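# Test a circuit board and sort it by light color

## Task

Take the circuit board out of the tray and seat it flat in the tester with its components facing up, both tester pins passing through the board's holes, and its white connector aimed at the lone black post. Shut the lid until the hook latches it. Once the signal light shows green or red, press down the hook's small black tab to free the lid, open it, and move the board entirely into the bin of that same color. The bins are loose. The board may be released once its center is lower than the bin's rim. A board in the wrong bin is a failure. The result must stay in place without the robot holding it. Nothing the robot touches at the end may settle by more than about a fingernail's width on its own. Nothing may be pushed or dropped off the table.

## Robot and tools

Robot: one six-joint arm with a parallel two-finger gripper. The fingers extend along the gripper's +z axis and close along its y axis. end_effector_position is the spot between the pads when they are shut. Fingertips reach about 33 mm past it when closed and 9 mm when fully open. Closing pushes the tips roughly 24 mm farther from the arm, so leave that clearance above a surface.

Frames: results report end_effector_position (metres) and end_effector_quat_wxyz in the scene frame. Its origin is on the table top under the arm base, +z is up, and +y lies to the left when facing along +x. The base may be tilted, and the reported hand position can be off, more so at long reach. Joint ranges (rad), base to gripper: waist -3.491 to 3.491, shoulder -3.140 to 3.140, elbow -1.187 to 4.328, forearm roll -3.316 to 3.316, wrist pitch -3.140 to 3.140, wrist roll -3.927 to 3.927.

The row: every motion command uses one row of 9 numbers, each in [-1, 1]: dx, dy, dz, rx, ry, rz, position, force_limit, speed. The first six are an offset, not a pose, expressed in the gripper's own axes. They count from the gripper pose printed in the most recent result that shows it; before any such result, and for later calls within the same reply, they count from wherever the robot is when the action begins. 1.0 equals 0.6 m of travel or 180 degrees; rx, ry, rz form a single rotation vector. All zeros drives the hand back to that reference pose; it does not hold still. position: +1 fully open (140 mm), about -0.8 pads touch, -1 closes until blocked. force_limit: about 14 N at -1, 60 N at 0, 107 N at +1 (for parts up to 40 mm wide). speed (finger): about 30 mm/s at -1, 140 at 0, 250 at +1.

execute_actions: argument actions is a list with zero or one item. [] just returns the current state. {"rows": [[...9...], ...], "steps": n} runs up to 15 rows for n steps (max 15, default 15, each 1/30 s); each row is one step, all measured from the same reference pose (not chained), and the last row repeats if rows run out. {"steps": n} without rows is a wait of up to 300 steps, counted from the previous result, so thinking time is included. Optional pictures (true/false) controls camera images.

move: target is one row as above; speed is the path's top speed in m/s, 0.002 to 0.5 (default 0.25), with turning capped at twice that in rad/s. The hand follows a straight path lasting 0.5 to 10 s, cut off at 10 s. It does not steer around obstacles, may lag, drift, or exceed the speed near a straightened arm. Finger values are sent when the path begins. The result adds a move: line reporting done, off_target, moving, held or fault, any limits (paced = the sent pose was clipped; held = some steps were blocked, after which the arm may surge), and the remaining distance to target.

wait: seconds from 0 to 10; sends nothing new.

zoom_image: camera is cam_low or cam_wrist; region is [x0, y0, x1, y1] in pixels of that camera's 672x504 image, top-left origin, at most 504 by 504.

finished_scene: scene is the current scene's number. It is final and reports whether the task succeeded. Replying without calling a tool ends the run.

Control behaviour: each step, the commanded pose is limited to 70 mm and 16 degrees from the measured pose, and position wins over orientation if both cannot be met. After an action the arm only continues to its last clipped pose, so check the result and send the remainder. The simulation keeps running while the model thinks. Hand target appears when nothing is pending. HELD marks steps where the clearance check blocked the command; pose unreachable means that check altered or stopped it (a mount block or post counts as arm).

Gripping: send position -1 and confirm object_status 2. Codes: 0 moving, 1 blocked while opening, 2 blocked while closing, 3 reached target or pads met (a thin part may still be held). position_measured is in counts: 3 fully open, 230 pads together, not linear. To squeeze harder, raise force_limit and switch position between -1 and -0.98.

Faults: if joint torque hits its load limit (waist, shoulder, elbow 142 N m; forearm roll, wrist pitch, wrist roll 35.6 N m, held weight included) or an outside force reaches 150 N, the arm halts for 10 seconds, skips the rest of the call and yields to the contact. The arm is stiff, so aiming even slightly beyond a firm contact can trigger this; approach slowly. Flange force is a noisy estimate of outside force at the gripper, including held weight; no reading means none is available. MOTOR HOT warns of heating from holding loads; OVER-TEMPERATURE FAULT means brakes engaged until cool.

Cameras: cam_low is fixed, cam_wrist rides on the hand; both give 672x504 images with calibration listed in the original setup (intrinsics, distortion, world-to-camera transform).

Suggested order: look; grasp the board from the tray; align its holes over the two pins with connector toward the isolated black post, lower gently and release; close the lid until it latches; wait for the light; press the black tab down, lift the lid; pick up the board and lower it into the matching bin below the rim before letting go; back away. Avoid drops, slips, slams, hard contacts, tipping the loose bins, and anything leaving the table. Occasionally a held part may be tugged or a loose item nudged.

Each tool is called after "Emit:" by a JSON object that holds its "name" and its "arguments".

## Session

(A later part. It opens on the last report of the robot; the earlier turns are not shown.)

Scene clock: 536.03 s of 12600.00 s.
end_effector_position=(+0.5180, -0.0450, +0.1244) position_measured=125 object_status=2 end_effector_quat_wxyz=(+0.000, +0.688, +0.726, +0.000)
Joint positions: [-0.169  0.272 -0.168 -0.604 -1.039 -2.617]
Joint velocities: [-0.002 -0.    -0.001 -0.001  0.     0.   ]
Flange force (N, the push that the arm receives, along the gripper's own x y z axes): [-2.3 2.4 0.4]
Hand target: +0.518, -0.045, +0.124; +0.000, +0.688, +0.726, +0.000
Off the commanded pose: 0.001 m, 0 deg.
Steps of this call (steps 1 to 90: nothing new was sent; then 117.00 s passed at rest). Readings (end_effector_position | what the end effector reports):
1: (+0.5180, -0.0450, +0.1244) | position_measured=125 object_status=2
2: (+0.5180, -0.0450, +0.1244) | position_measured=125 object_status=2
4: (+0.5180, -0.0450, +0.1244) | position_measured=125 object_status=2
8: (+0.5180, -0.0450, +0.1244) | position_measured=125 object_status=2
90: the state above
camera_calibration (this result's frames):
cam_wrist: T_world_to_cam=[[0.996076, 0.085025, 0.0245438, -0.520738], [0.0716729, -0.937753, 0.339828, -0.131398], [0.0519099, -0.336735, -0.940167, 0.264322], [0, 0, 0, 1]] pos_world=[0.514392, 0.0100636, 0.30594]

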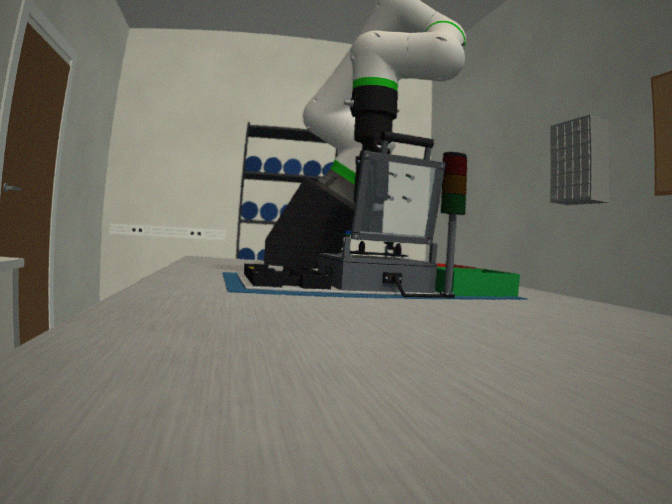

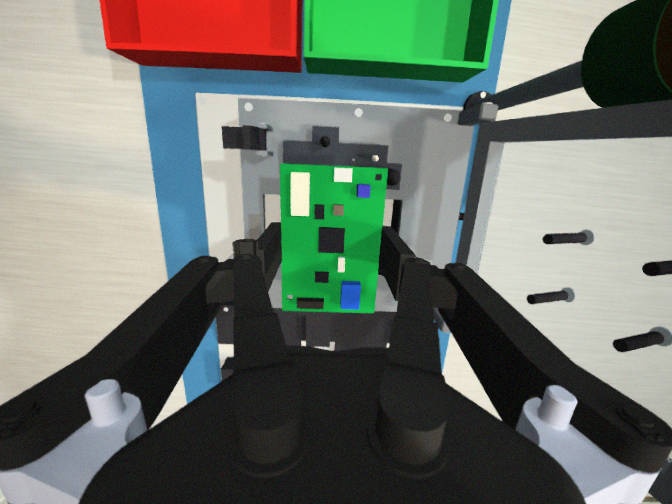

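Emit:
{"name": "execute_actions", "arguments": {"actions": [{"rows": [[0.00057,0.00004,0.00033,0,0,0,-1,-0.2,-0.6],[0.00211,0.00015,0.00125,0,0,0,-1,-0.2,-0.6],[0.00439,0.00031,0.00267,0.0001,0,0.0001,-1,-0.2,-0.6],[0.00716,0.0005,0.0045,0.0001,0,0.0001,-1,-0.2,-0.6],[0.01017,0.00071,0.00666,0.0002,0,0.0002,-1,-0.2,-0.6],[0.01317,0.00092,0.00904,0.0002,0,0.0002,-1,-0.2,-0.6],[0.01594,0.00111,0.01155,0.0002,0,0.0002,-1,-0.2,-0.6],[0.01822,0.00127,0.01412,0.0003,0,0.0003,-1,-0.2,-0.6],[0.01976,0.00138,0.01663,0.0003,0,0.0003,-1,-0.2,-0.6],[0.02033,0.00142,0.01901,0.0003,0,0.0003,-1,-0.2,-0.6],[0.02033,0.00142,0.02117,0.0003,0,0.0003,-1,-0.2,-0.6],[0.02033,0.00142,0.023,0.0003,0,0.0003,-1,-0.2,-0.6],[0.02033,0.00142,0.02442,0.0003,0,0.0003,-1,-0.2,-0.6],[0.02033,0.00142,0.02534,0.0003,0,0.0003,-1,-0.2,-0.6],[0.02033,0.00142,0.02567,0.0003,0,0.0003,-1,-0.2,-0.6]], "steps": 15}], "pictures": false}}

Emit:
{"name": "execute_actions", "arguments": {"actions": [{"steps": 5}], "pictures": false}}

Emit:
{"name": "move", "arguments": {"target": [0,0,0.0202,0,0,0,-1,-0.2,-0.6], "speed": 0.025}}

Emit:
{"name": "execute_actions", "arguments": {"actions": [{"rows": [[0,0,0,0,0,0,0.25,-0.2,-0.3]], "steps": 8}]}}

Emit:
{"name": "zoom_image", "arguments": {"camera": "cam_wrist", "region": [255, 140, 425, 325]}}

Emit:
{"name": "move", "arguments": {"target": [0,0.0333,-0.3133,0,0,-0.3056,0.25,-0.2,-0.3], "speed": 0.5}}

Emit:
{"name": "move", "arguments": {"target": [-0.16656,0.11663,-0.0055,0,0,-0.1944,0.55,-0.9,0], "speed": 0.5}}

Scene clock: 564.87 s of 12600.00 s.
end_effector_position=(+0.5182, -0.0328, +0.1105) position_measured=125 object_status=2 end_effector_quat_wxyz=(-0.000, +0.688, +0.726, -0.000)
Joint positions: [-0.132  0.274 -0.182 -0.609 -1.008 -2.64 ]
Joint velocities: [ 0.024  0.031 -0.01  -0.013  0.043  0.   ]
Flange force (N, the push that the arm receives, along the gripper's own x y z axes): [-6.0 3.6 3.2]
Hand target: +0.518, -0.033, +0.109; -0.000, +0.688, +0.726, -0.000
Off the commanded pose: 0.001 m, 0 deg.
Steps of this call (steps 1 to 90: nothing new was sent; then 25.33 s passed at rest; steps 91 to 105: all 15 steps of this action). Readings (end_effector_position | what the end effector reports):
91: (+0.5180, -0.0450, +0.1244) | position_measured=125 object_status=2
92: (+0.5180, -0.0448, +0.1243) | position_measured=125 object_status=2
94: (+0.5180, -0.0436, +0.1236) | position_measured=125 object_status=2
98: (+0.5181, -0.0380, +0.1197) | position_measured=125 object_status=2
105: the state above

Scene clock: 565.03 s of 12600.00 s.
end_effector_position=(+0.5183, -0.0327, +0.1092) position_measured=125 object_status=2 end_effector_quat_wxyz=(-0.000, +0.688, +0.725, -0.000)
Joint positions: [-0.13   0.276 -0.183 -0.609 -1.005 -2.64 ]
Joint velocities: [ 0.002  0.002 -0.001 -0.001  0.002 -0.   ]
Flange force (N, the push that the arm receives, along the gripper's own x y z axes): [-3.7 4.8 0.6]
Hand target: +0.518, -0.033, +0.109; -0.000, +0.688, +0.726, -0.000
Off the commanded pose: 0.000 m, 0 deg.
Steps of this call (steps 1 to 5: nothing new was sent). Readings (end_effector_position | what the end effector reports):
1: (+0.5182, -0.0327, +0.1099) | position_measured=125 object_status=2
2: (+0.5182, -0.0327, +0.1095) | position_measured=125 object_status=2
4: (+0.5183, -0.0327, +0.1092) | position_measured=125 object_status=2
5: the state above

Scene clock: 566.00 s of 12600.00 s.
end_effector_position=(+0.5183, -0.0326, +0.0970) position_measured=125 object_status=2 end_effector_quat_wxyz=(-0.000, +0.688, +0.726, -0.000)
Joint positions: [-0.119  0.294 -0.187 -0.617 -0.982 -2.634]
Joint velocities: [ 0.001  0.001  0.001 -0.001  0.001  0.   ]
Flange force (N, the push that the arm receives, along the gripper's own x y z axes): [-3.3 7.0 -1.5]
Hand target: +0.518, -0.033, +0.097; -0.000, +0.688, +0.726, -0.000
Off the commanded pose: 0.000 m, 0 deg.
move: done
camera_calibration (this result's frames):
cam_wrist: T_world_to_cam=[[0.996165, 0.0842146, 0.0237402, -0.521366], [0.0711863, -0.937825, 0.339729, -0.110269], [0.0508743, -0.336736, -0.940224, 0.243211], [0, 0, 0, 1]] pos_world=[0.514843, 0.022392, 0.278511]

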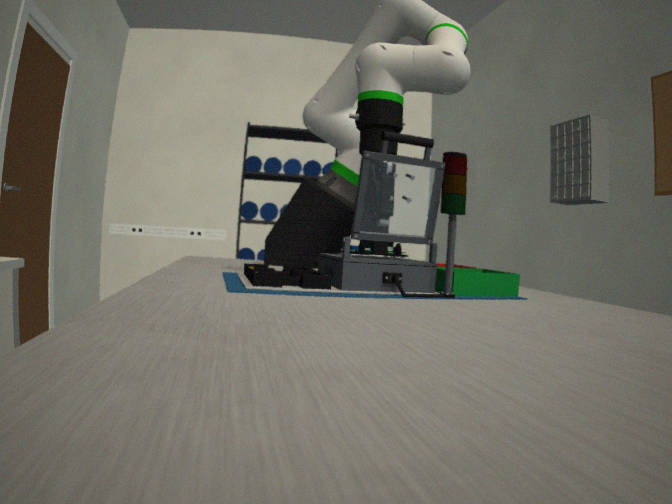

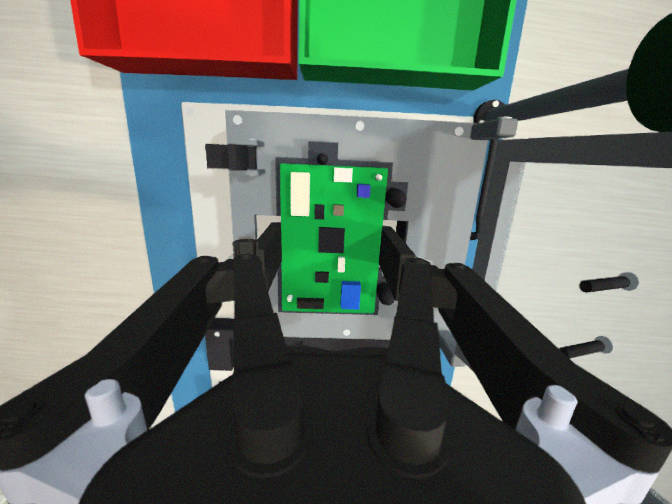

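Scene clock: 566.27 s of 12600.00 s.
end_effector_position=(+0.5182, -0.0326, +0.0969) position_measured=98 object_status=0 end_effector_quat_wxyz=(-0.000, +0.688, +0.726, -0.000)
Joint positions: [-0.119  0.294 -0.187 -0.617 -0.982 -2.634]
Joint velocities: [ 0.002 -0.    -0.    -0.001 -0.     0.   ]
Flange force (N, the push that the arm receives, along the gripper's own x y z axes): [-4.0 4.2 0.9]
Hand target: +0.518, -0.033, +0.097; -0.000, +0.688, +0.726, -0.000
Off the commanded pose: 0.000 m, 0 deg.
Steps of this call (steps 1 to 8: all 8 steps of this action). Readings (end_effector_position | what the end effector reports):
1: (+0.5183, -0.0326, +0.0970) | position_measured=125 object_status=0
2: (+0.5182, -0.0326, +0.0970) | position_measured=125 object_status=0
4: (+0.5182, -0.0326, +0.0969) | position_measured=110 object_status=0
8: the state above
camera_calibration (this result's frames):
cam_wrist: T_world_to_cam=[[0.996172, 0.0841564, 0.0236532, -0.521301], [0.0711623, -0.937837, 0.339704, -0.110238], [0.0507711, -0.33672, -0.940235, 0.243221], [0, 0, 0, 1]] pos_world=[0.514802, 0.0223833, 0.278464]

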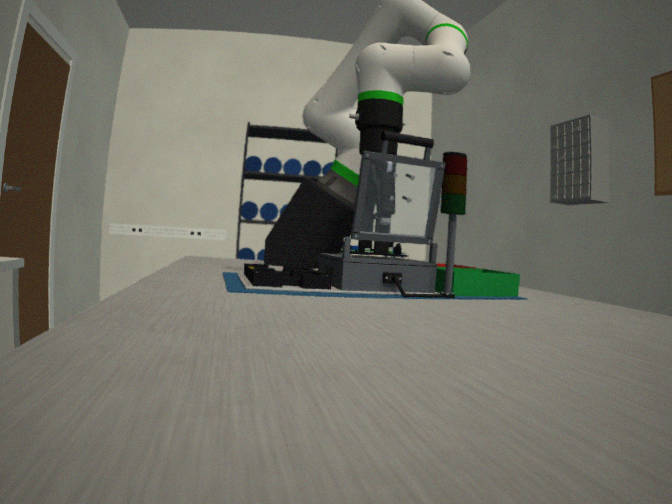

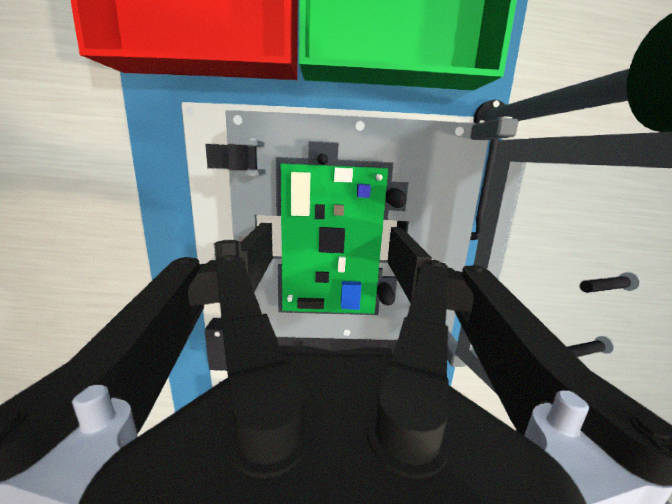

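Region (255, 140, 425, 325) of cam_wrist's 672x504 image, scaled by 2.724, with more detail than that image has; it fills the left 463 columns of this view, and the rest is white.

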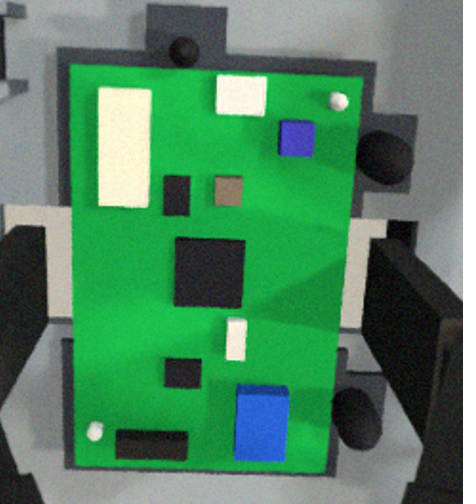

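Scene clock: 568.00 s of 12600.00 s.
end_effector_position=(+0.5382, -0.0322, +0.2849) position_measured=98 object_status=3 end_effector_quat_wxyz=(-0.000, +0.276, +0.961, -0.000)
Joint positions: [-0.297  0.141  0.034 -0.54  -1.387 -1.739]
Joint velocities: [-0.     0.001  0.001 -0.003 -0.002  0.003]
Flange force (N, the push that the arm receives, along the gripper's own x y z axes): [-4.8 0.5 -0.3]
Hand target: +0.538, -0.032, +0.285; -0.000, +0.276, +0.961, -0.000
Off the commanded pose: 0.001 m, 0 deg.
move: done
camera_calibration (this result's frames):
cam_wrist: T_world_to_cam=[[0.503364, 0.863759, 0.0233746, -0.255297], [0.808661, -0.480442, 0.339475, -0.557248], [0.304455, -0.151977, -0.940324, 0.288565], [0, 0, 0, 1]] pos_world=[0.491276, -0.00335433, 0.466484]

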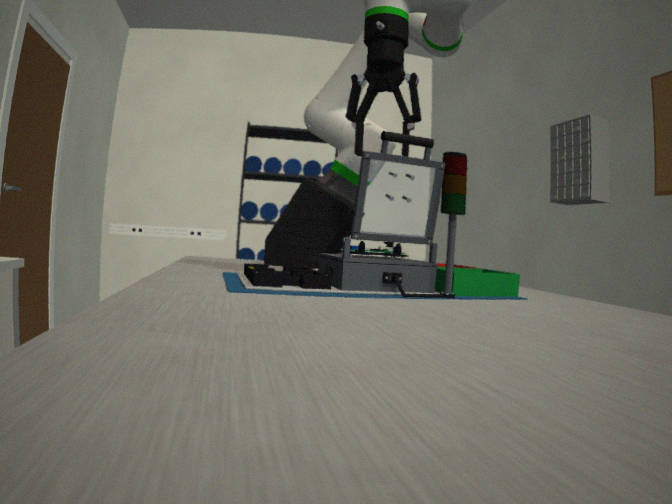

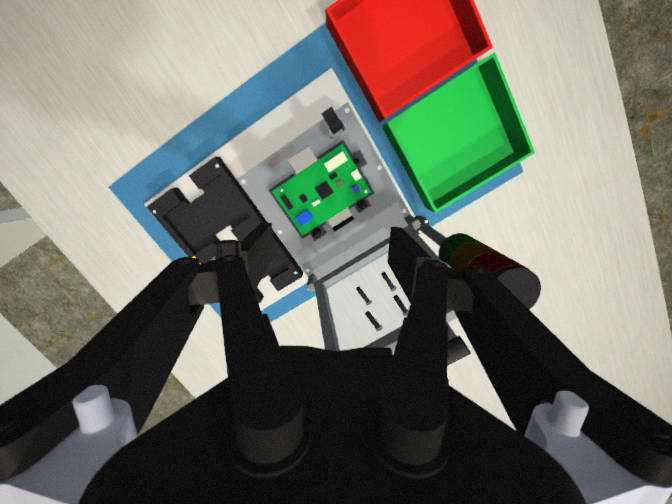

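Scene clock: 569.17 s of 12600.00 s.
end_effector_position=(+0.6601, -0.0258, +0.2881) position_measured=59 object_status=3 end_effector_quat_wxyz=(-0.000, -0.026, +1.000, -0.000)
Joint positions: [-0.24   0.382  0.413 -0.525 -1.476 -1.25 ]
Joint velocities: [-0.004  0.003  0.002  0.001 -0.002  0.001]
Flange force (N, the push that the arm receives, along the gripper's own x y z axes): [-4.1 -1.3 -1.5]
Hand target: +0.660, -0.026, +0.288; -0.000, -0.026, +1.000, -0.000
Off the commanded pose: 0.000 m, 0 deg.
move: done
camera_calibration (this result's frames):
cam_wrist: T_world_to_cam=[[-0.0826973, 0.996295, 0.023604, 0.0679716], [0.93804, 0.0698204, 0.33942, -0.725018], [0.336514, 0.0502106, -0.940339, 0.23946], [0, 0, 0, 1]] pos_world=[0.605135, -0.0291222, 0.469655]

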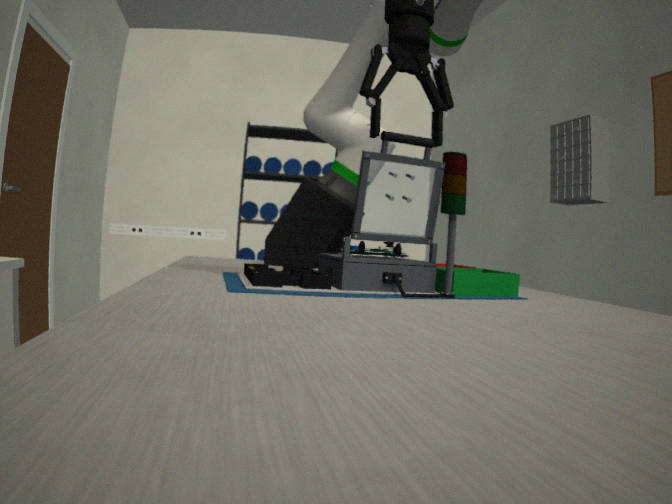

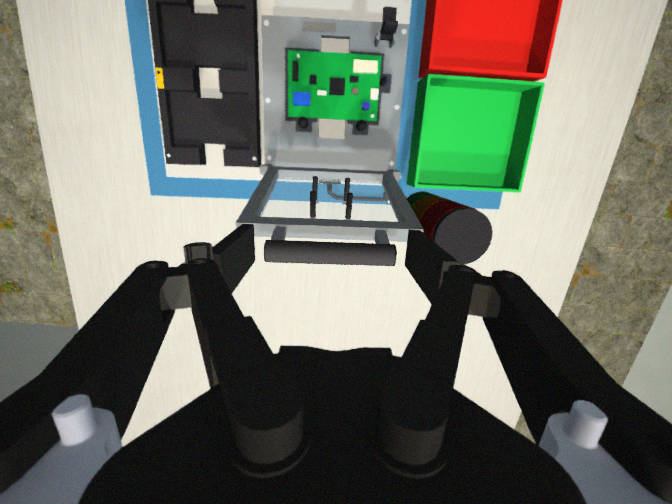

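Emit:
{"name": "zoom_image", "arguments": {"camera": "cam_wrist", "region": [230, 205, 430, 285]}}

Emit:
{"name": "zoom_image", "arguments": {"camera": "cam_wrist", "region": [235, 215, 295, 275]}}

Emit:
{"name": "zoom_image", "arguments": {"camera": "cam_wrist", "region": [365, 220, 425, 280]}}

Emit:
{"name": "zoom_image", "arguments": {"camera": "cam_low", "region": [350, 90, 470, 180]}}

Region (230, 205, 430, 285) of cam_wrist's 672x504 image, scaled by 2.520, with more detail than that image has; it fills the top 202 rows of this view, and the rest is white.

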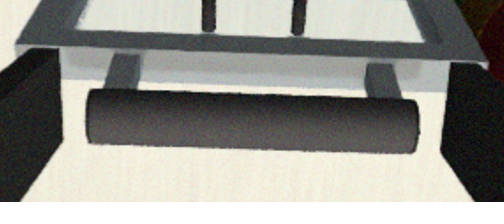

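Region (235, 215, 295, 275) of cam_wrist's 672x504 image, scaled by 8.400, with more detail than that image has.

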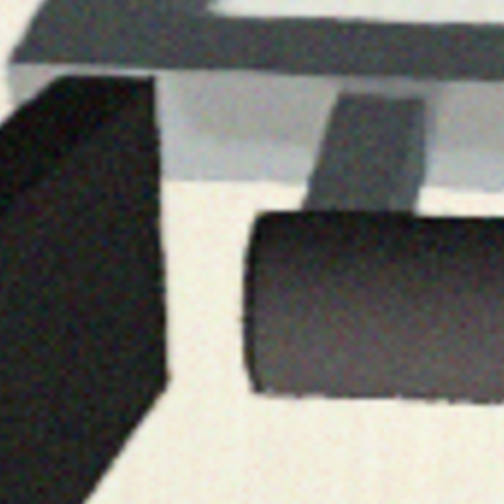

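Region (365, 220, 425, 280) of cam_wrist's 672x504 image, scaled by 8.400, with more detail than that image has.

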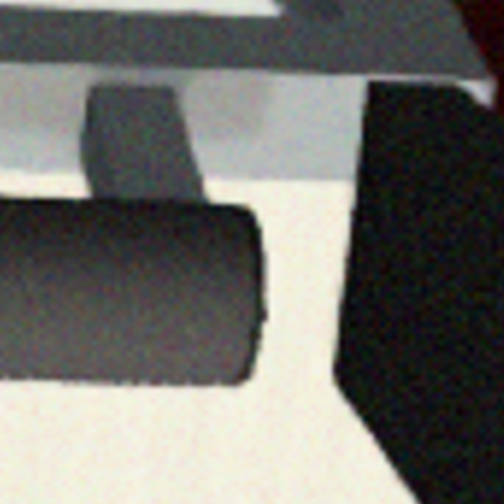

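Region (350, 90, 470, 180) of cam_low's 672x504 image, scaled by 4.200, with more detail than that image has; it fills the top 378 rows of this view, and the rest is white.

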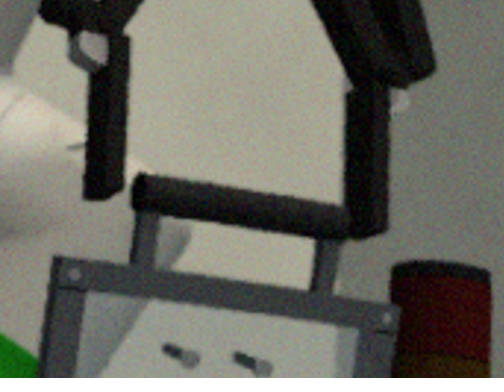

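Emit:
{"name": "move", "arguments": {"target": [-0.0017,-0.0003,0.0005,0,0,0,-1,-0.9,-0.5], "speed": 0.05}}

Emit:
{"name": "execute_actions", "arguments": {"actions": [{"rows": [[0.00168,0,-0.00046,0,0,0,-1,-0.9,-0.5],[0.0064,0.00001,-0.0017,0,0,0,-1,-0.9,-0.5],[0.01371,0.00002,-0.00346,0,0,0,-1,-0.9,-0.5],[0.02314,0.00004,-0.00543,0,0,0,-1,-0.9,-0.5],[0.03422,0.00005,-0.00733,0,0,0,-1,-0.9,-0.5],[0.0465,0.00007,-0.00891,0,0,0,-1,-0.9,-0.5],[0.05951,0.00009,-0.00998,0,0,0,-1,-0.9,-0.5],[0.07277,0.00011,-0.01043,0,0,0,-1,-0.9,-0.5],[0.08582,0.00013,-0.01026,0,0,0,-1,-0.9,-0.5],[0.09817,0.00015,-0.00954,0,0,0,-1,-0.9,-0.5],[0.10936,0.00016,-0.0084,0,0,0,-1,-0.9,-0.5],[0.1189,0.00018,-0.00708,0,0,0,-1,-0.9,-0.5],[0.12631,0.00019,-0.00584,0,0,0,-1,-0.9,-0.5],[0.13111,0.0002,-0.00492,0,0,0,-1,-0.9,-0.5],[0.13282,0.0002,-0.00458,0,0,0,-1,-0.9,-0.5]], "steps": 15}], "pictures": false}}

Emit:
{"name": "execute_actions", "arguments": {"actions": [{"steps": 6}], "pictures": false}}

Emit:
{"name": "execute_actions", "arguments": {"actions": [{"rows": [[0.00172,0,0.00029,0,0,0,-1,-0.9,-0.5],[0.00652,0.00001,0.00115,0,0,0,-1,-0.9,-0.5],[0.01389,0.00002,0.00263,0,0,0,-1,-0.9,-0.5],[0.02328,0.00004,0.0048,0,0,0,-1,-0.9,-0.5],[0.03413,0.00005,0.00773,0,0,0,-1,-0.9,-0.5],[0.04594,0.00007,0.01146,0,0,0,-1,-0.9,-0.5],[0.05819,0.00009,0.01595,0,0,0,-1,-0.9,-0.5],[0.07042,0.00011,0.02111,0,0,0,-1,-0.9,-0.5],[0.08218,0.00013,0.02675,0,0,0,-1,-0.9,-0.5],[0.09309,0.00015,0.03261,0,0,0,-1,-0.9,-0.5],[0.10277,0.00016,0.03833,0,0,0,-1,-0.9,-0.5],[0.11087,0.00018,0.04354,0,0,0,-1,-0.9,-0.5],[0.11707,0.00019,0.04779,0,0,0,-1,-0.9,-0.5],[0.12104,0.0002,0.05063,0,0,0,-1,-0.9,-0.5],[0.12245,0.0002,0.05166,0,0,0,-1,-0.9,-0.5]], "steps": 15}], "pictures": false}}

Emit:
{"name": "execute_actions", "arguments": {"actions": [{"steps": 6}], "pictures": false}}

Emit:
{"name": "execute_actions", "arguments": {"actions": [{"rows": [[0.00144,0,0.00098,0,0,0,-1,-0.9,-0.5],[0.00544,0.00001,0.00378,0,0,0,-1,-0.9,-0.5],[0.0115,0.00002,0.00822,0,0,0,-1,-0.9,-0.5],[0.01911,0.00004,0.01414,0,0,0,-1,-0.9,-0.5],[0.02773,0.00005,0.02136,0,0,0,-1,-0.9,-0.5],[0.03687,0.00007,0.0297,0,0,0,-1,-0.9,-0.5],[0.0461,0.00009,0.03893,0,0,0,-1,-0.9,-0.5],[0.05502,0.00011,0.04875,0,0,0,-1,-0.9,-0.5],[0.06333,0.00013,0.05881,0,0,0,-1,-0.9,-0.5],[0.07077,0.00015,0.06871,0,0,0,-1,-0.9,-0.5],[0.07714,0.00016,0.07797,0,0,0,-1,-0.9,-0.5],[0.08231,0.00018,0.0861,0,0,0,-1,-0.9,-0.5],[0.08615,0.00019,0.09256,0,0,0,-1,-0.9,-0.5],[0.08856,0.0002,0.09681,0,0,0,-1,-0.9,-0.5],[0.0894,0.0002,0.09833,0,0,0,-1,-0.9,-0.5]], "steps": 15}], "pictures": false}}

Emit:
{"name": "execute_actions", "arguments": {"actions": [{"steps": 6}], "pictures": false}}

Emit:
{"name": "execute_actions", "arguments": {"actions": [{"rows": [[0.00089,0,0.00149,0,0,0,-1,-0.9,-0.5],[0.00335,0.00001,0.00572,0,0,0,-1,-0.9,-0.5],[0.00698,0.00002,0.01229,0,0,0,-1,-0.9,-0.5],[0.0114,0.00004,0.02086,0,0,0,-1,-0.9,-0.5],[0.01618,0.00005,0.03103,0,0,0,-1,-0.9,-0.5],[0.02097,0.00007,0.04245,0,0,0,-1,-0.9,-0.5],[0.02547,0.00009,0.0547,0,0,0,-1,-0.9,-0.5],[0.02944,0.00011,0.06736,0,0,0,-1,-0.9,-0.5],[0.03275,0.00013,0.07998,0,0,0,-1,-0.9,-0.5],[0.03534,0.00015,0.09208,0,0,0,-1,-0.9,-0.5],[0.03723,0.00016,0.10317,0,0,0,-1,-0.9,-0.5],[0.0385,0.00018,0.11272,0,0,0,-1,-0.9,-0.5],[0.03927,0.00019,0.1202,0,0,0,-1,-0.9,-0.5],[0.03967,0.0002,0.12506,0,0,0,-1,-0.9,-0.5],[0.0398,0.0002,0.1268,0,0,0,-1,-0.9,-0.5]], "steps": 15}], "pictures": false}}

Emit:
{"name": "execute_actions", "arguments": {"actions": [{"steps": 6}]}}

Emit:
{"name": "execute_actions", "arguments": {"actions": [{"rows": [[0,0,0,0,0,0,0.37,-0.9,-0.5],[0,0,0,0,0,0,0.37,-0.9,-0.5],[0,0,0,0,0,0,0.37,-0.9,-0.5],[0.00011,0,-0.0005,0,0,0,0.37,-0.9,-0.5],[0.00039,0,-0.00182,0,0,0,0.37,-0.9,-0.5],[0.00079,0,-0.00369,0,0,0,0.37,-0.9,-0.5],[0.00125,0,-0.00583,0,0,0,0.37,-0.9,-0.5],[0.00171,0,-0.00798,0,0,0,0.37,-0.9,-0.5],[0.00211,0,-0.00985,0,0,0,0.37,-0.9,-0.5],[0.00239,0,-0.01117,0,0,0,0.37,-0.9,-0.5],[0.0025,0,-0.01167,0,0,0,0.37,-0.9,-0.5]], "steps": 15}]}}

Emit:
{"name": "zoom_image", "arguments": {"camera": "cam_wrist", "region": [230, 200, 430, 300]}}

Emit:
{"name": "move", "arguments": {"target": [0,0,0,0,0,0,-1,-0.6,-0.8], "speed": 0.05}}

Emit:
{"name": "move", "arguments": {"target": [0.001,0,0.0258,0,0,0,-1,-0.6,-0.8], "speed": 0.022}}

Emit:
{"name": "execute_actions", "arguments": {"actions": [{"rows": [[0,0,-0.0002,0,0,0,-1,-0.6,-0.8],[0,0,-0.0004,0,0,0,-1,-0.6,-0.8],[0,0,-0.0007,0,0,0,-1,-0.6,-0.8],[0,0,-0.001,0,0,0,-1,-0.6,-0.8],[0,0,-0.0012,0,0,0,-1,-0.6,-0.8],[0,0,-0.0013,0,0,0,-1,-0.6,-0.8]], "steps": 12}]}}

Scene clock: 689.87 s of 12600.00 s.
end_effector_position=(+0.6610, -0.0260, +0.2879) position_measured=93 object_status=2 end_effector_quat_wxyz=(-0.000, -0.026, +1.000, -0.000)
Joint positions: [-0.24   0.385  0.416 -0.525 -1.477 -1.25 ]
Joint velocities: [ 0.     0.    -0.001  0.003  0.    -0.   ]
Flange force (N, the push that the arm receives, along the gripper's own x y z axes): [20.2 1.7 -25.4]
Hand target: +0.661, -0.026, +0.288; -0.000, -0.026, +1.000, -0.000
Off the commanded pose: 0.000 m, 0 deg.
After step 90, 117.00 s passed at rest.
move: done
camera_calibration (this result's frames):
cam_wrist: T_world_to_cam=[[-0.0826515, 0.996298, 0.0236368, 0.0681547], [0.938138, 0.0697802, 0.339157, -0.72576], [0.336252, 0.0502064, -0.940433, 0.239147], [0, 0, 0, 1]] pos_world=[0.606083, -0.0292654, 0.469437]

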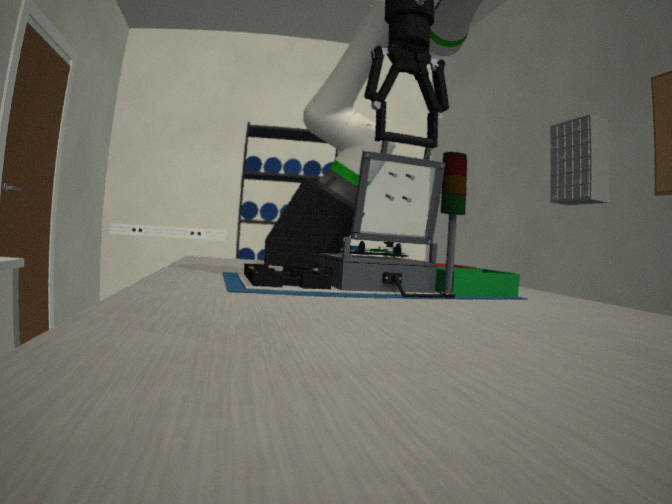

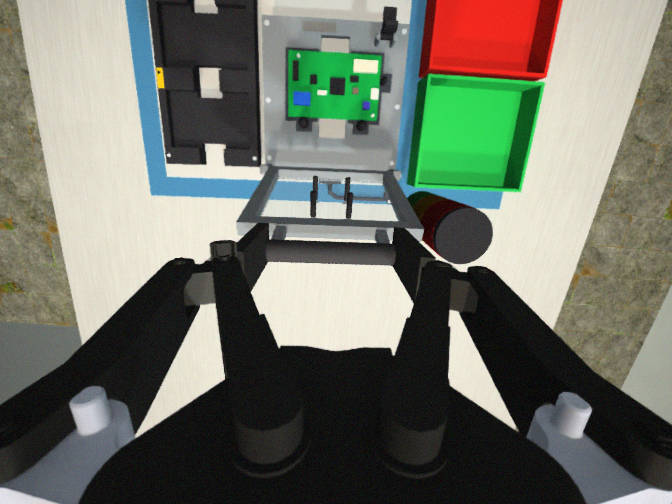

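Scene clock: 690.37 s of 12600.00 s.
end_effector_position=(+0.5959, -0.0293, +0.2914) position_measured=93 object_status=2 end_effector_quat_wxyz=(-0.003, -0.025, +1.000, +0.001)
Joint positions: [-0.272  0.254  0.215 -0.532 -1.439 -1.187]
Joint velocities: [-0.07  -0.33  -0.54  -0.023  0.151  0.166]
Flange force (N, the push that the arm receives, along the gripper's own x y z axes): [-2.8 2.1 -32.5]
Hand target: +0.582, -0.030, +0.290; -0.002, -0.026, +1.000, +0.000
Off the commanded pose: 0.015 m, 0 deg.
Steps of this call (steps 1 to 15: all 15 steps of this action). Readings (end_effector_position | what the end effector reports):
1: (+0.6610, -0.0260, +0.2879) | position_measured=93 object_status=2
2: (+0.6606, -0.0259, +0.2879) | position_measured=93 object_status=2
4: (+0.6577, -0.0261, +0.2886) | position_measured=93 object_status=2
8: (+0.6409, -0.0270, +0.2916) | position_measured=93 object_status=2
15: the state above

Scene clock: 690.57 s of 12600.00 s.
end_effector_position=(+0.5818, -0.0300, +0.2899) position_measured=93 object_status=2 end_effector_quat_wxyz=(-0.002, -0.025, +1.000, +0.000)
Joint positions: [-0.278  0.225  0.168 -0.534 -1.424 -1.173]
Joint velocities: [-0.001 -0.009 -0.012 -0.     0.005  0.004]
Flange force (N, the push that the arm receives, along the gripper's own x y z axes): [3.1 2.1 4.0]
Hand target: +0.582, -0.030, +0.290; -0.002, -0.026, +1.000, +0.000
Off the commanded pose: 0.001 m, 0 deg.
Steps of this call (steps 1 to 6: nothing new was sent). Readings (end_effector_position | what the end effector reports):
1: (+0.5907, -0.0296, +0.2909) | position_measured=93 object_status=2
2: (+0.5866, -0.0298, +0.2904) | position_measured=93 object_status=2
4: (+0.5824, -0.0300, +0.2900) | position_measured=93 object_status=2
6: the state above

Scene clock: 691.07 s of 12600.00 s.
end_effector_position=(+0.5201, -0.0332, +0.2662) position_measured=93 object_status=2 end_effector_quat_wxyz=(-0.004, -0.025, +1.000, +0.001)
Joint positions: [-0.289  0.125 -0.033 -0.544 -1.347 -1.111]
Joint velocities: [-0.001 -0.226 -0.514 -0.038  0.256  0.151]
Flange force (N, the push that the arm receives, along the gripper's own x y z axes): [4.3 5.3 -18.6]
Hand target: +0.508, -0.034, +0.259; -0.003, -0.025, +1.000, +0.001
Off the commanded pose: 0.014 m, 0 deg.
Steps of this call (steps 1 to 15: all 15 steps of this action). Readings (end_effector_position | what the end effector reports):
1: (+0.5817, -0.0300, +0.2899) | position_measured=93 object_status=2
2: (+0.5813, -0.0301, +0.2898) | position_measured=93 object_status=2
4: (+0.5781, -0.0302, +0.2892) | position_measured=93 object_status=2
8: (+0.5617, -0.0311, +0.2850) | position_measured=93 object_status=2
15: the state above

Scene clock: 691.27 s of 12600.00 s.
end_effector_position=(+0.5086, -0.0337, +0.2593) position_measured=93 object_status=2 end_effector_quat_wxyz=(-0.003, -0.025, +1.000, +0.001)
Joint positions: [-0.289  0.106 -0.075 -0.547 -1.325 -1.099]
Joint velocities: [ 0.001 -0.007 -0.012  0.001  0.006  0.004]
Flange force (N, the push that the arm receives, along the gripper's own x y z axes): [-14.3 -3.4 5.0]
Hand target: +0.508, -0.034, +0.259; -0.003, -0.025, +1.000, +0.001
Off the commanded pose: 0.000 m, 0 deg.
Steps of this call (steps 1 to 6: nothing new was sent). Readings (end_effector_position | what the end effector reports):
1: (+0.5157, -0.0334, +0.2636) | position_measured=93 object_status=2
2: (+0.5123, -0.0336, +0.2615) | position_measured=93 object_status=2
4: (+0.5091, -0.0337, +0.2596) | position_measured=93 object_status=2
6: the state above

Scene clock: 691.77 s of 12600.00 s.
end_effector_position=(+0.4606, -0.0359, +0.2116) position_measured=93 object_status=2 end_effector_quat_wxyz=(-0.005, -0.025, +1.000, +0.001)
Joint positions: [-0.265  0.062 -0.251 -0.568 -1.204 -1.047]
Joint velocities: [ 0.102 -0.041 -0.392 -0.073  0.356  0.117]
Flange force (N, the push that the arm receives, along the gripper's own x y z axes): [-3.6 -3.1 0.2]
Hand target: +0.454, -0.036, +0.201; -0.004, -0.025, +1.000, +0.001
Off the commanded pose: 0.012 m, 0 deg.
Steps of this call (steps 1 to 15: all 15 steps of this action). Readings (end_effector_position | what the end effector reports):
1: (+0.5085, -0.0337, +0.2592) | position_measured=93 object_status=2
2: (+0.5081, -0.0338, +0.2590) | position_measured=93 object_status=2
4: (+0.5054, -0.0339, +0.2571) | position_measured=93 object_status=2
8: (+0.4917, -0.0346, +0.2463) | position_measured=93 object_status=2
15: the state above

Scene clock: 691.97 s of 12600.00 s.
end_effector_position=(+0.4543, -0.0361, +0.2015) position_measured=93 object_status=2 end_effector_quat_wxyz=(-0.004, -0.025, +1.000, +0.001)
Joint positions: [-0.257  0.06  -0.279 -0.574 -1.177 -1.038]
Joint velocities: [ 0.002 -0.001 -0.009 -0.003  0.01   0.003]
Flange force (N, the push that the arm receives, along the gripper's own x y z axes): [-1.0 -5.0 -3.7]
Hand target: +0.454, -0.036, +0.201; -0.004, -0.025, +1.000, +0.001
Off the commanded pose: 0.001 m, 0 deg.
Steps of this call (steps 1 to 6: nothing new was sent). Readings (end_effector_position | what the end effector reports):
1: (+0.4578, -0.0360, +0.2074) | position_measured=93 object_status=2
2: (+0.4559, -0.0361, +0.2043) | position_measured=93 object_status=2
4: (+0.4545, -0.0361, +0.2019) | position_measured=93 object_status=2
6: the state above

Scene clock: 692.47 s of 12600.00 s.
end_effector_position=(+0.4300, -0.0367, +0.1378) position_measured=93 object_status=2 end_effector_quat_wxyz=(-0.005, -0.025, +1.000, +0.001)
Joint positions: [-0.196  0.102 -0.388 -0.617 -1.022 -0.996]
Joint velocities: [ 0.167  0.2   -0.15  -0.128  0.368  0.097]
Flange force (N, the push that the arm receives, along the gripper's own x y z axes): [-8.4 -20.9 5.3]
Hand target: +0.429, -0.037, +0.127; -0.004, -0.025, +1.000, +0.001
Off the commanded pose: 0.012 m, 0 deg.
Steps of this call (steps 1 to 15: all 15 steps of this action). Readings (end_effector_position | what the end effector reports):
1: (+0.4542, -0.0361, +0.2014) | position_measured=93 object_status=2
2: (+0.4540, -0.0361, +0.2010) | position_measured=93 object_status=2
4: (+0.4523, -0.0362, +0.1980) | position_measured=93 object_status=2
8: (+0.4438, -0.0365, +0.1818) | position_measured=93 object_status=2
15: the state above

Scene clock: 692.67 s of 12600.00 s.
end_effector_position=(+0.4289, -0.0367, +0.1268) position_measured=93 object_status=2 end_effector_quat_wxyz=(-0.004, -0.025, +1.000, +0.001)
Joint positions: [-0.184  0.117 -0.397 -0.626 -0.996 -0.988]
Joint velocities: [ 0.004  0.005 -0.001 -0.005  0.011  0.003]
Flange force (N, the push that the arm receives, along the gripper's own x y z axes): [7.1 -22.0 -3.4]
Hand target: +0.429, -0.037, +0.127; -0.004, -0.025, +1.000, +0.001
Off the commanded pose: 0.002 m, 0 deg.
Steps of this call (steps 1 to 6: nothing new was sent). Readings (end_effector_position | what the end effector reports):
1: (+0.4294, -0.0368, +0.1330) | position_measured=93 object_status=2
2: (+0.4291, -0.0368, +0.1297) | position_measured=93 object_status=2
4: (+0.4289, -0.0368, +0.1273) | position_measured=93 object_status=2
6: the state above
camera_calibration (this result's frames):
cam_wrist: T_world_to_cam=[[-0.08191, 0.996296, 0.026165, 0.0628789], [0.941017, 0.0686641, 0.331318, -0.45294], [0.328294, 0.05176, -0.943156, 0.170035], [0, 0, 0, 1]] pos_world=[0.375553, -0.0403463, 0.308792]

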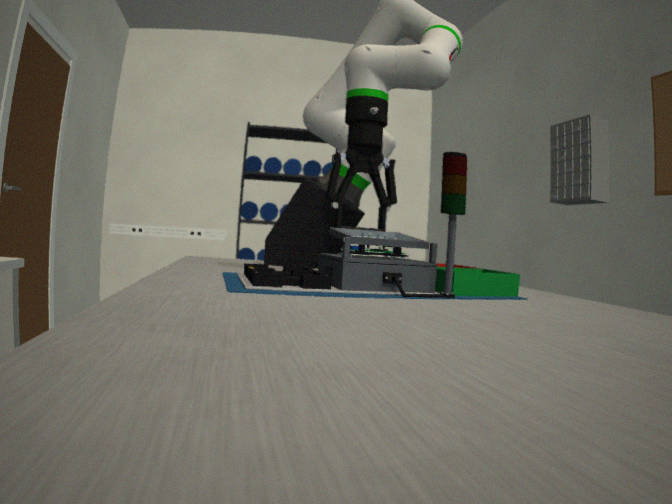

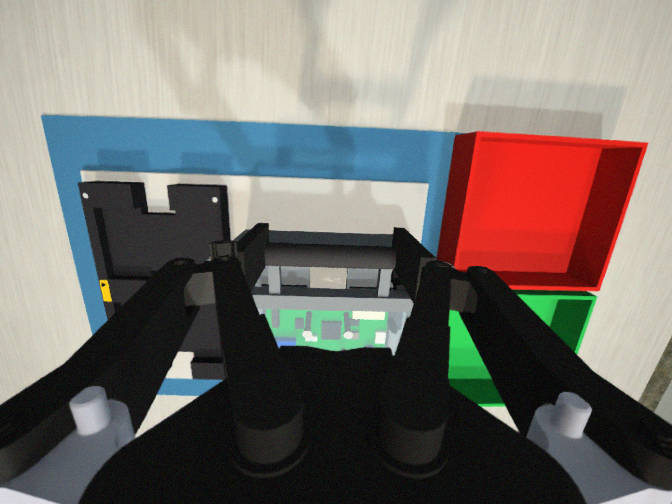

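Scene clock: 693.17 s of 12600.00 s.
end_effector_position=(+0.4275, -0.0368, +0.1336) position_measured=82 object_status=3 end_effector_quat_wxyz=(-0.005, -0.025, +1.000, +0.001)
Joint positions: [-0.193  0.104 -0.397 -0.621 -1.011 -0.99 ]
Joint velocities: [-0.005 -0.005 -0.001  0.002 -0.007 -0.001]
Flange force (N, the push that the arm receives, along the gripper's own x y z axes): [-4.2 -0.6 2.1]
Hand target: +0.428, -0.037, +0.134; -0.004, -0.025, +1.000, +0.001
Off the commanded pose: 0.000 m, 0 deg.
Steps of this call (steps 1 to 15: all 15 steps of this action). Readings (end_effector_position | what the end effector reports):
1: (+0.4290, -0.0367, +0.1267) | position_measured=93 object_status=0
2: (+0.4290, -0.0364, +0.1266) | position_measured=93 object_status=0
4: (+0.4290, -0.0364, +0.1266) | position_measured=83 object_status=0
8: (+0.4286, -0.0367, +0.1288) | position_measured=82 object_status=0
15: the state above
camera_calibration (this result's frames):
cam_wrist: T_world_to_cam=[[-0.0818449, 0.996301, 0.0261705, 0.0626514], [0.941062, 0.0686071, 0.331202, -0.453787], [0.328182, 0.0517353, -0.943197, 0.176992], [0, 0, 0, 1]] pos_world=[0.374084, -0.0404434, 0.315593]

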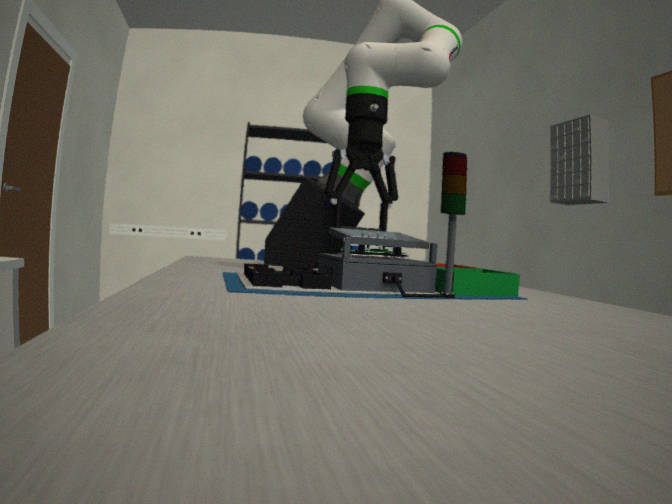

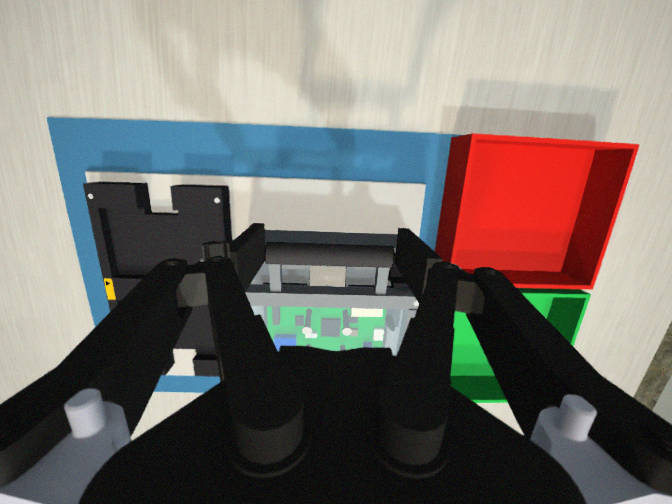

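Region (230, 200, 430, 300) of cam_wrist's 672x504 image, scaled by 2.520, with more detail than that image has.

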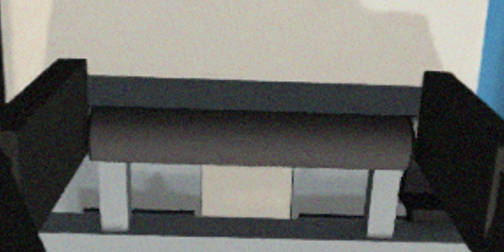

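Scene clock: 693.93 s of 12600.00 s.
end_effector_position=(+0.4275, -0.0369, +0.1338) position_measured=95 object_status=2 end_effector_quat_wxyz=(-0.004, -0.025, +1.000, +0.001)
Joint positions: [-0.193  0.104 -0.397 -0.621 -1.012 -0.99 ]
Joint velocities: [ 0.002 -0.     0.002 -0.     0.    -0.   ]
Flange force (N, the push that the arm receives, along the gripper's own x y z axes): [1.3 -16.6 -2.9]
Hand target: +0.427, -0.037, +0.134; -0.004, -0.025, +1.000, +0.001
Off the commanded pose: 0.000 m, 0 deg.
move: done
camera_calibration (this result's frames):
cam_wrist: T_world_to_cam=[[-0.0817903, 0.996309, 0.0260523, 0.0627213], [0.94103, 0.0685892, 0.331298, -0.453888], [0.328288, 0.051613, -0.943167, 0.177166], [0, 0, 0, 1]] pos_world=[0.374091, -0.0405021, 0.315835]

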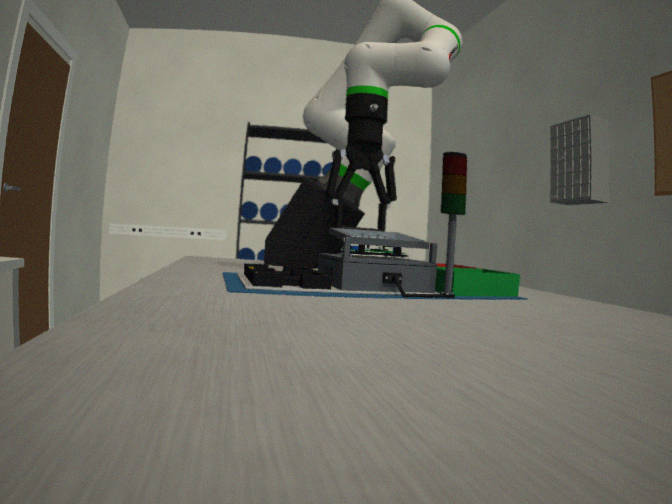

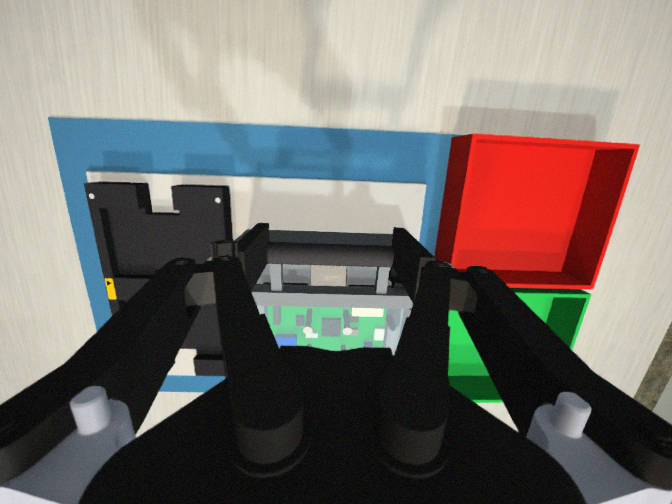

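Scene clock: 694.90 s of 12600.00 s.
end_effector_position=(+0.4267, -0.0369, +0.1184) position_measured=95 object_status=2 end_effector_quat_wxyz=(-0.004, -0.025, +1.000, +0.001)
Joint positions: [-0.176  0.127 -0.406 -0.634 -0.976 -0.981]
Joint velocities: [-0.001  0.001  0.002  0.     0.002  0.   ]
Flange force (N, the push that the arm receives, along the gripper's own x y z axes): [15.9 -17.9 -19.8]
Hand target: +0.427, -0.037, +0.118; -0.004, -0.025, +1.000, +0.001
Off the commanded pose: 0.000 m, 0 deg.
move: done
camera_calibration (this result's frames):
cam_wrist: T_world_to_cam=[[-0.0818832, 0.9963, 0.0261032, 0.0630548], [0.941026, 0.0686604, 0.331295, -0.448078], [0.328277, 0.0516913, -0.943166, 0.162849], [0, 0, 0, 1]] pos_world=[0.373356, -0.0404742, 0.300394]

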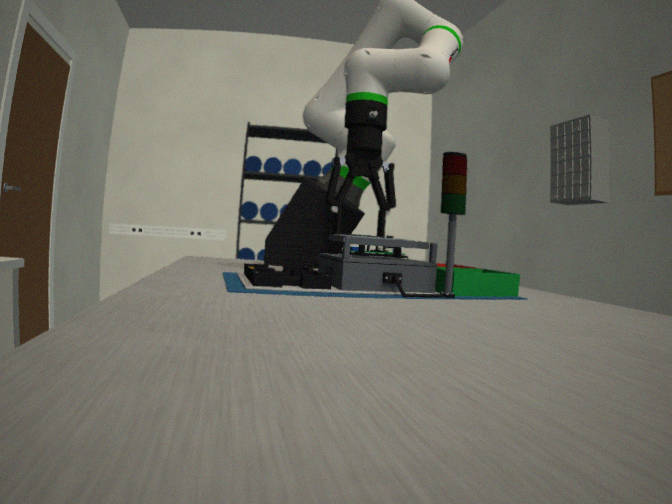

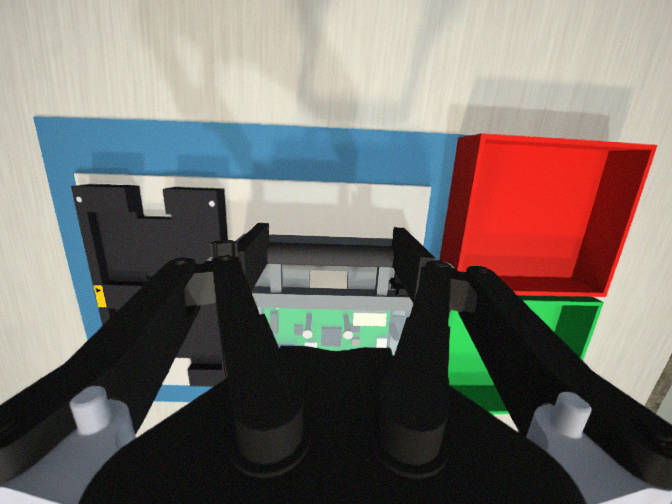

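Scene clock: 695.30 s of 12600.00 s.
end_effector_position=(+0.4267, -0.0369, +0.1191) position_measured=95 object_status=2 end_effector_quat_wxyz=(-0.004, -0.025, +1.000, +0.001)
Joint positions: [-0.177  0.126 -0.406 -0.634 -0.978 -0.982]
Joint velocities: [ 0.001  0.     0.002 -0.    -0.002 -0.001]
Flange force (N, the push that the arm receives, along the gripper's own x y z axes): [11.4 -19.0 -8.8]
Hand target: +0.427, -0.037, +0.119; -0.004, -0.025, +1.000, +0.001
Off the commanded pose: 0.000 m, 0 deg.
Steps of this call (steps 1 to 12: all 12 steps of this action). Readings (end_effector_position | what the end effector reports):
1: (+0.4267, -0.0369, +0.1184) | position_measured=95 object_status=2
2: (+0.4267, -0.0369, +0.1184) | position_measured=95 object_status=2
4: (+0.4268, -0.0369, +0.1184) | position_measured=95 object_status=2
8: (+0.4267, -0.0369, +0.1189) | position_measured=95 object_status=2
12: the state above
camera_calibration (this result's frames):
cam_wrist: T_world_to_cam=[[-0.0819185, 0.996297, 0.0261172, 0.0630378], [0.941038, 0.0686914, 0.331254, -0.44827], [0.328233, 0.0517131, -0.94318, 0.163544], [0, 0, 0, 1]] pos_world=[0.373323, -0.0404694, 0.301096]

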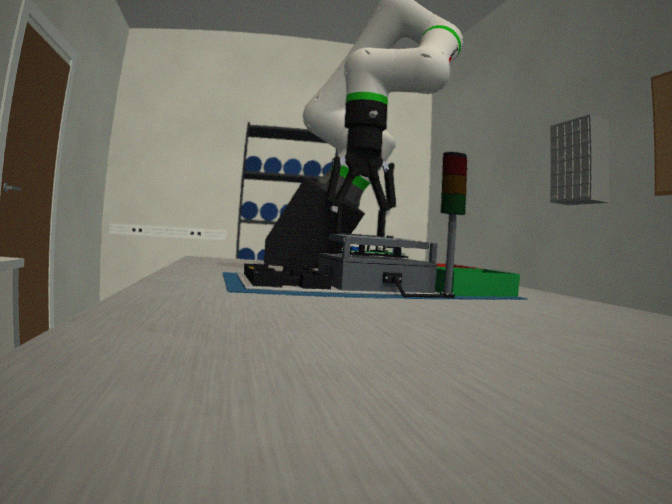

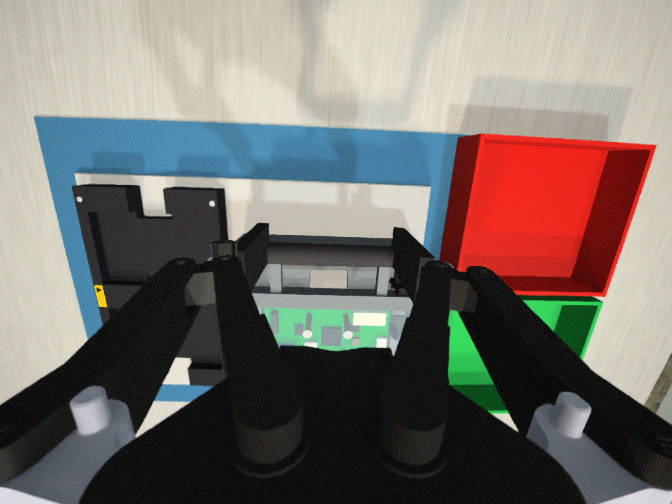

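Emit:
{"name": "zoom_image", "arguments": {"camera": "cam_wrist", "region": [240, 215, 420, 315]}}

Emit:
{"name": "zoom_image", "arguments": {"camera": "cam_low", "region": [320, 200, 450, 280]}}

Region (240, 215, 420, 315) of cam_wrist's 672x504 image, scaled by 2.800, with more detail than that image has.

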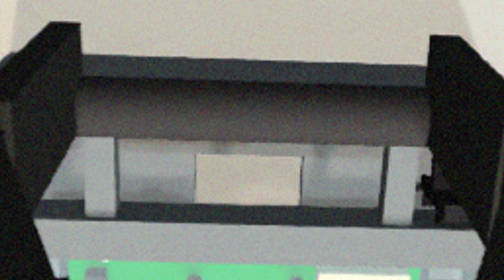

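Region (320, 200, 450, 280) of cam_low's 672x504 image, scaled by 3.877, with more detail than that image has; it fills the top 310 rows of this view, and the rest is white.

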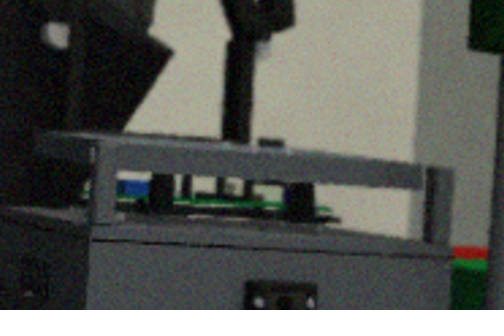

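Emit:
{"name": "zoom_image", "arguments": {"camera": "cam_low", "region": [322, 222, 382, 262]}}

Emit:
{"name": "zoom_image", "arguments": {"camera": "cam_wrist", "region": [365, 250, 425, 310]}}

Region (322, 222, 382, 262) of cam_low's 672x504 image, scaled by 8.400, with more detail than that image has.

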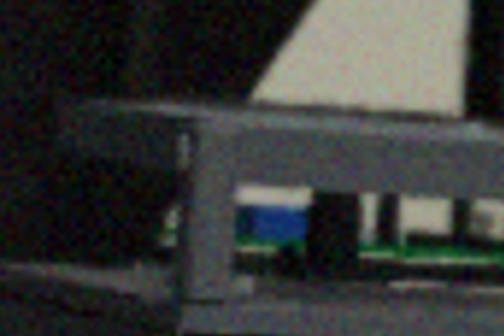

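Region (365, 250, 425, 310) of cam_wrist's 672x504 image, scaled by 8.400, with more detail than that image has.

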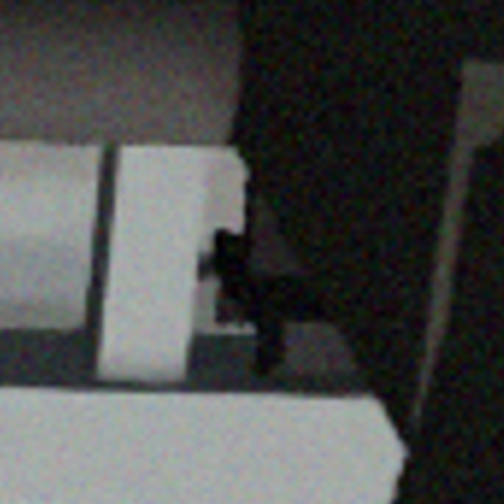

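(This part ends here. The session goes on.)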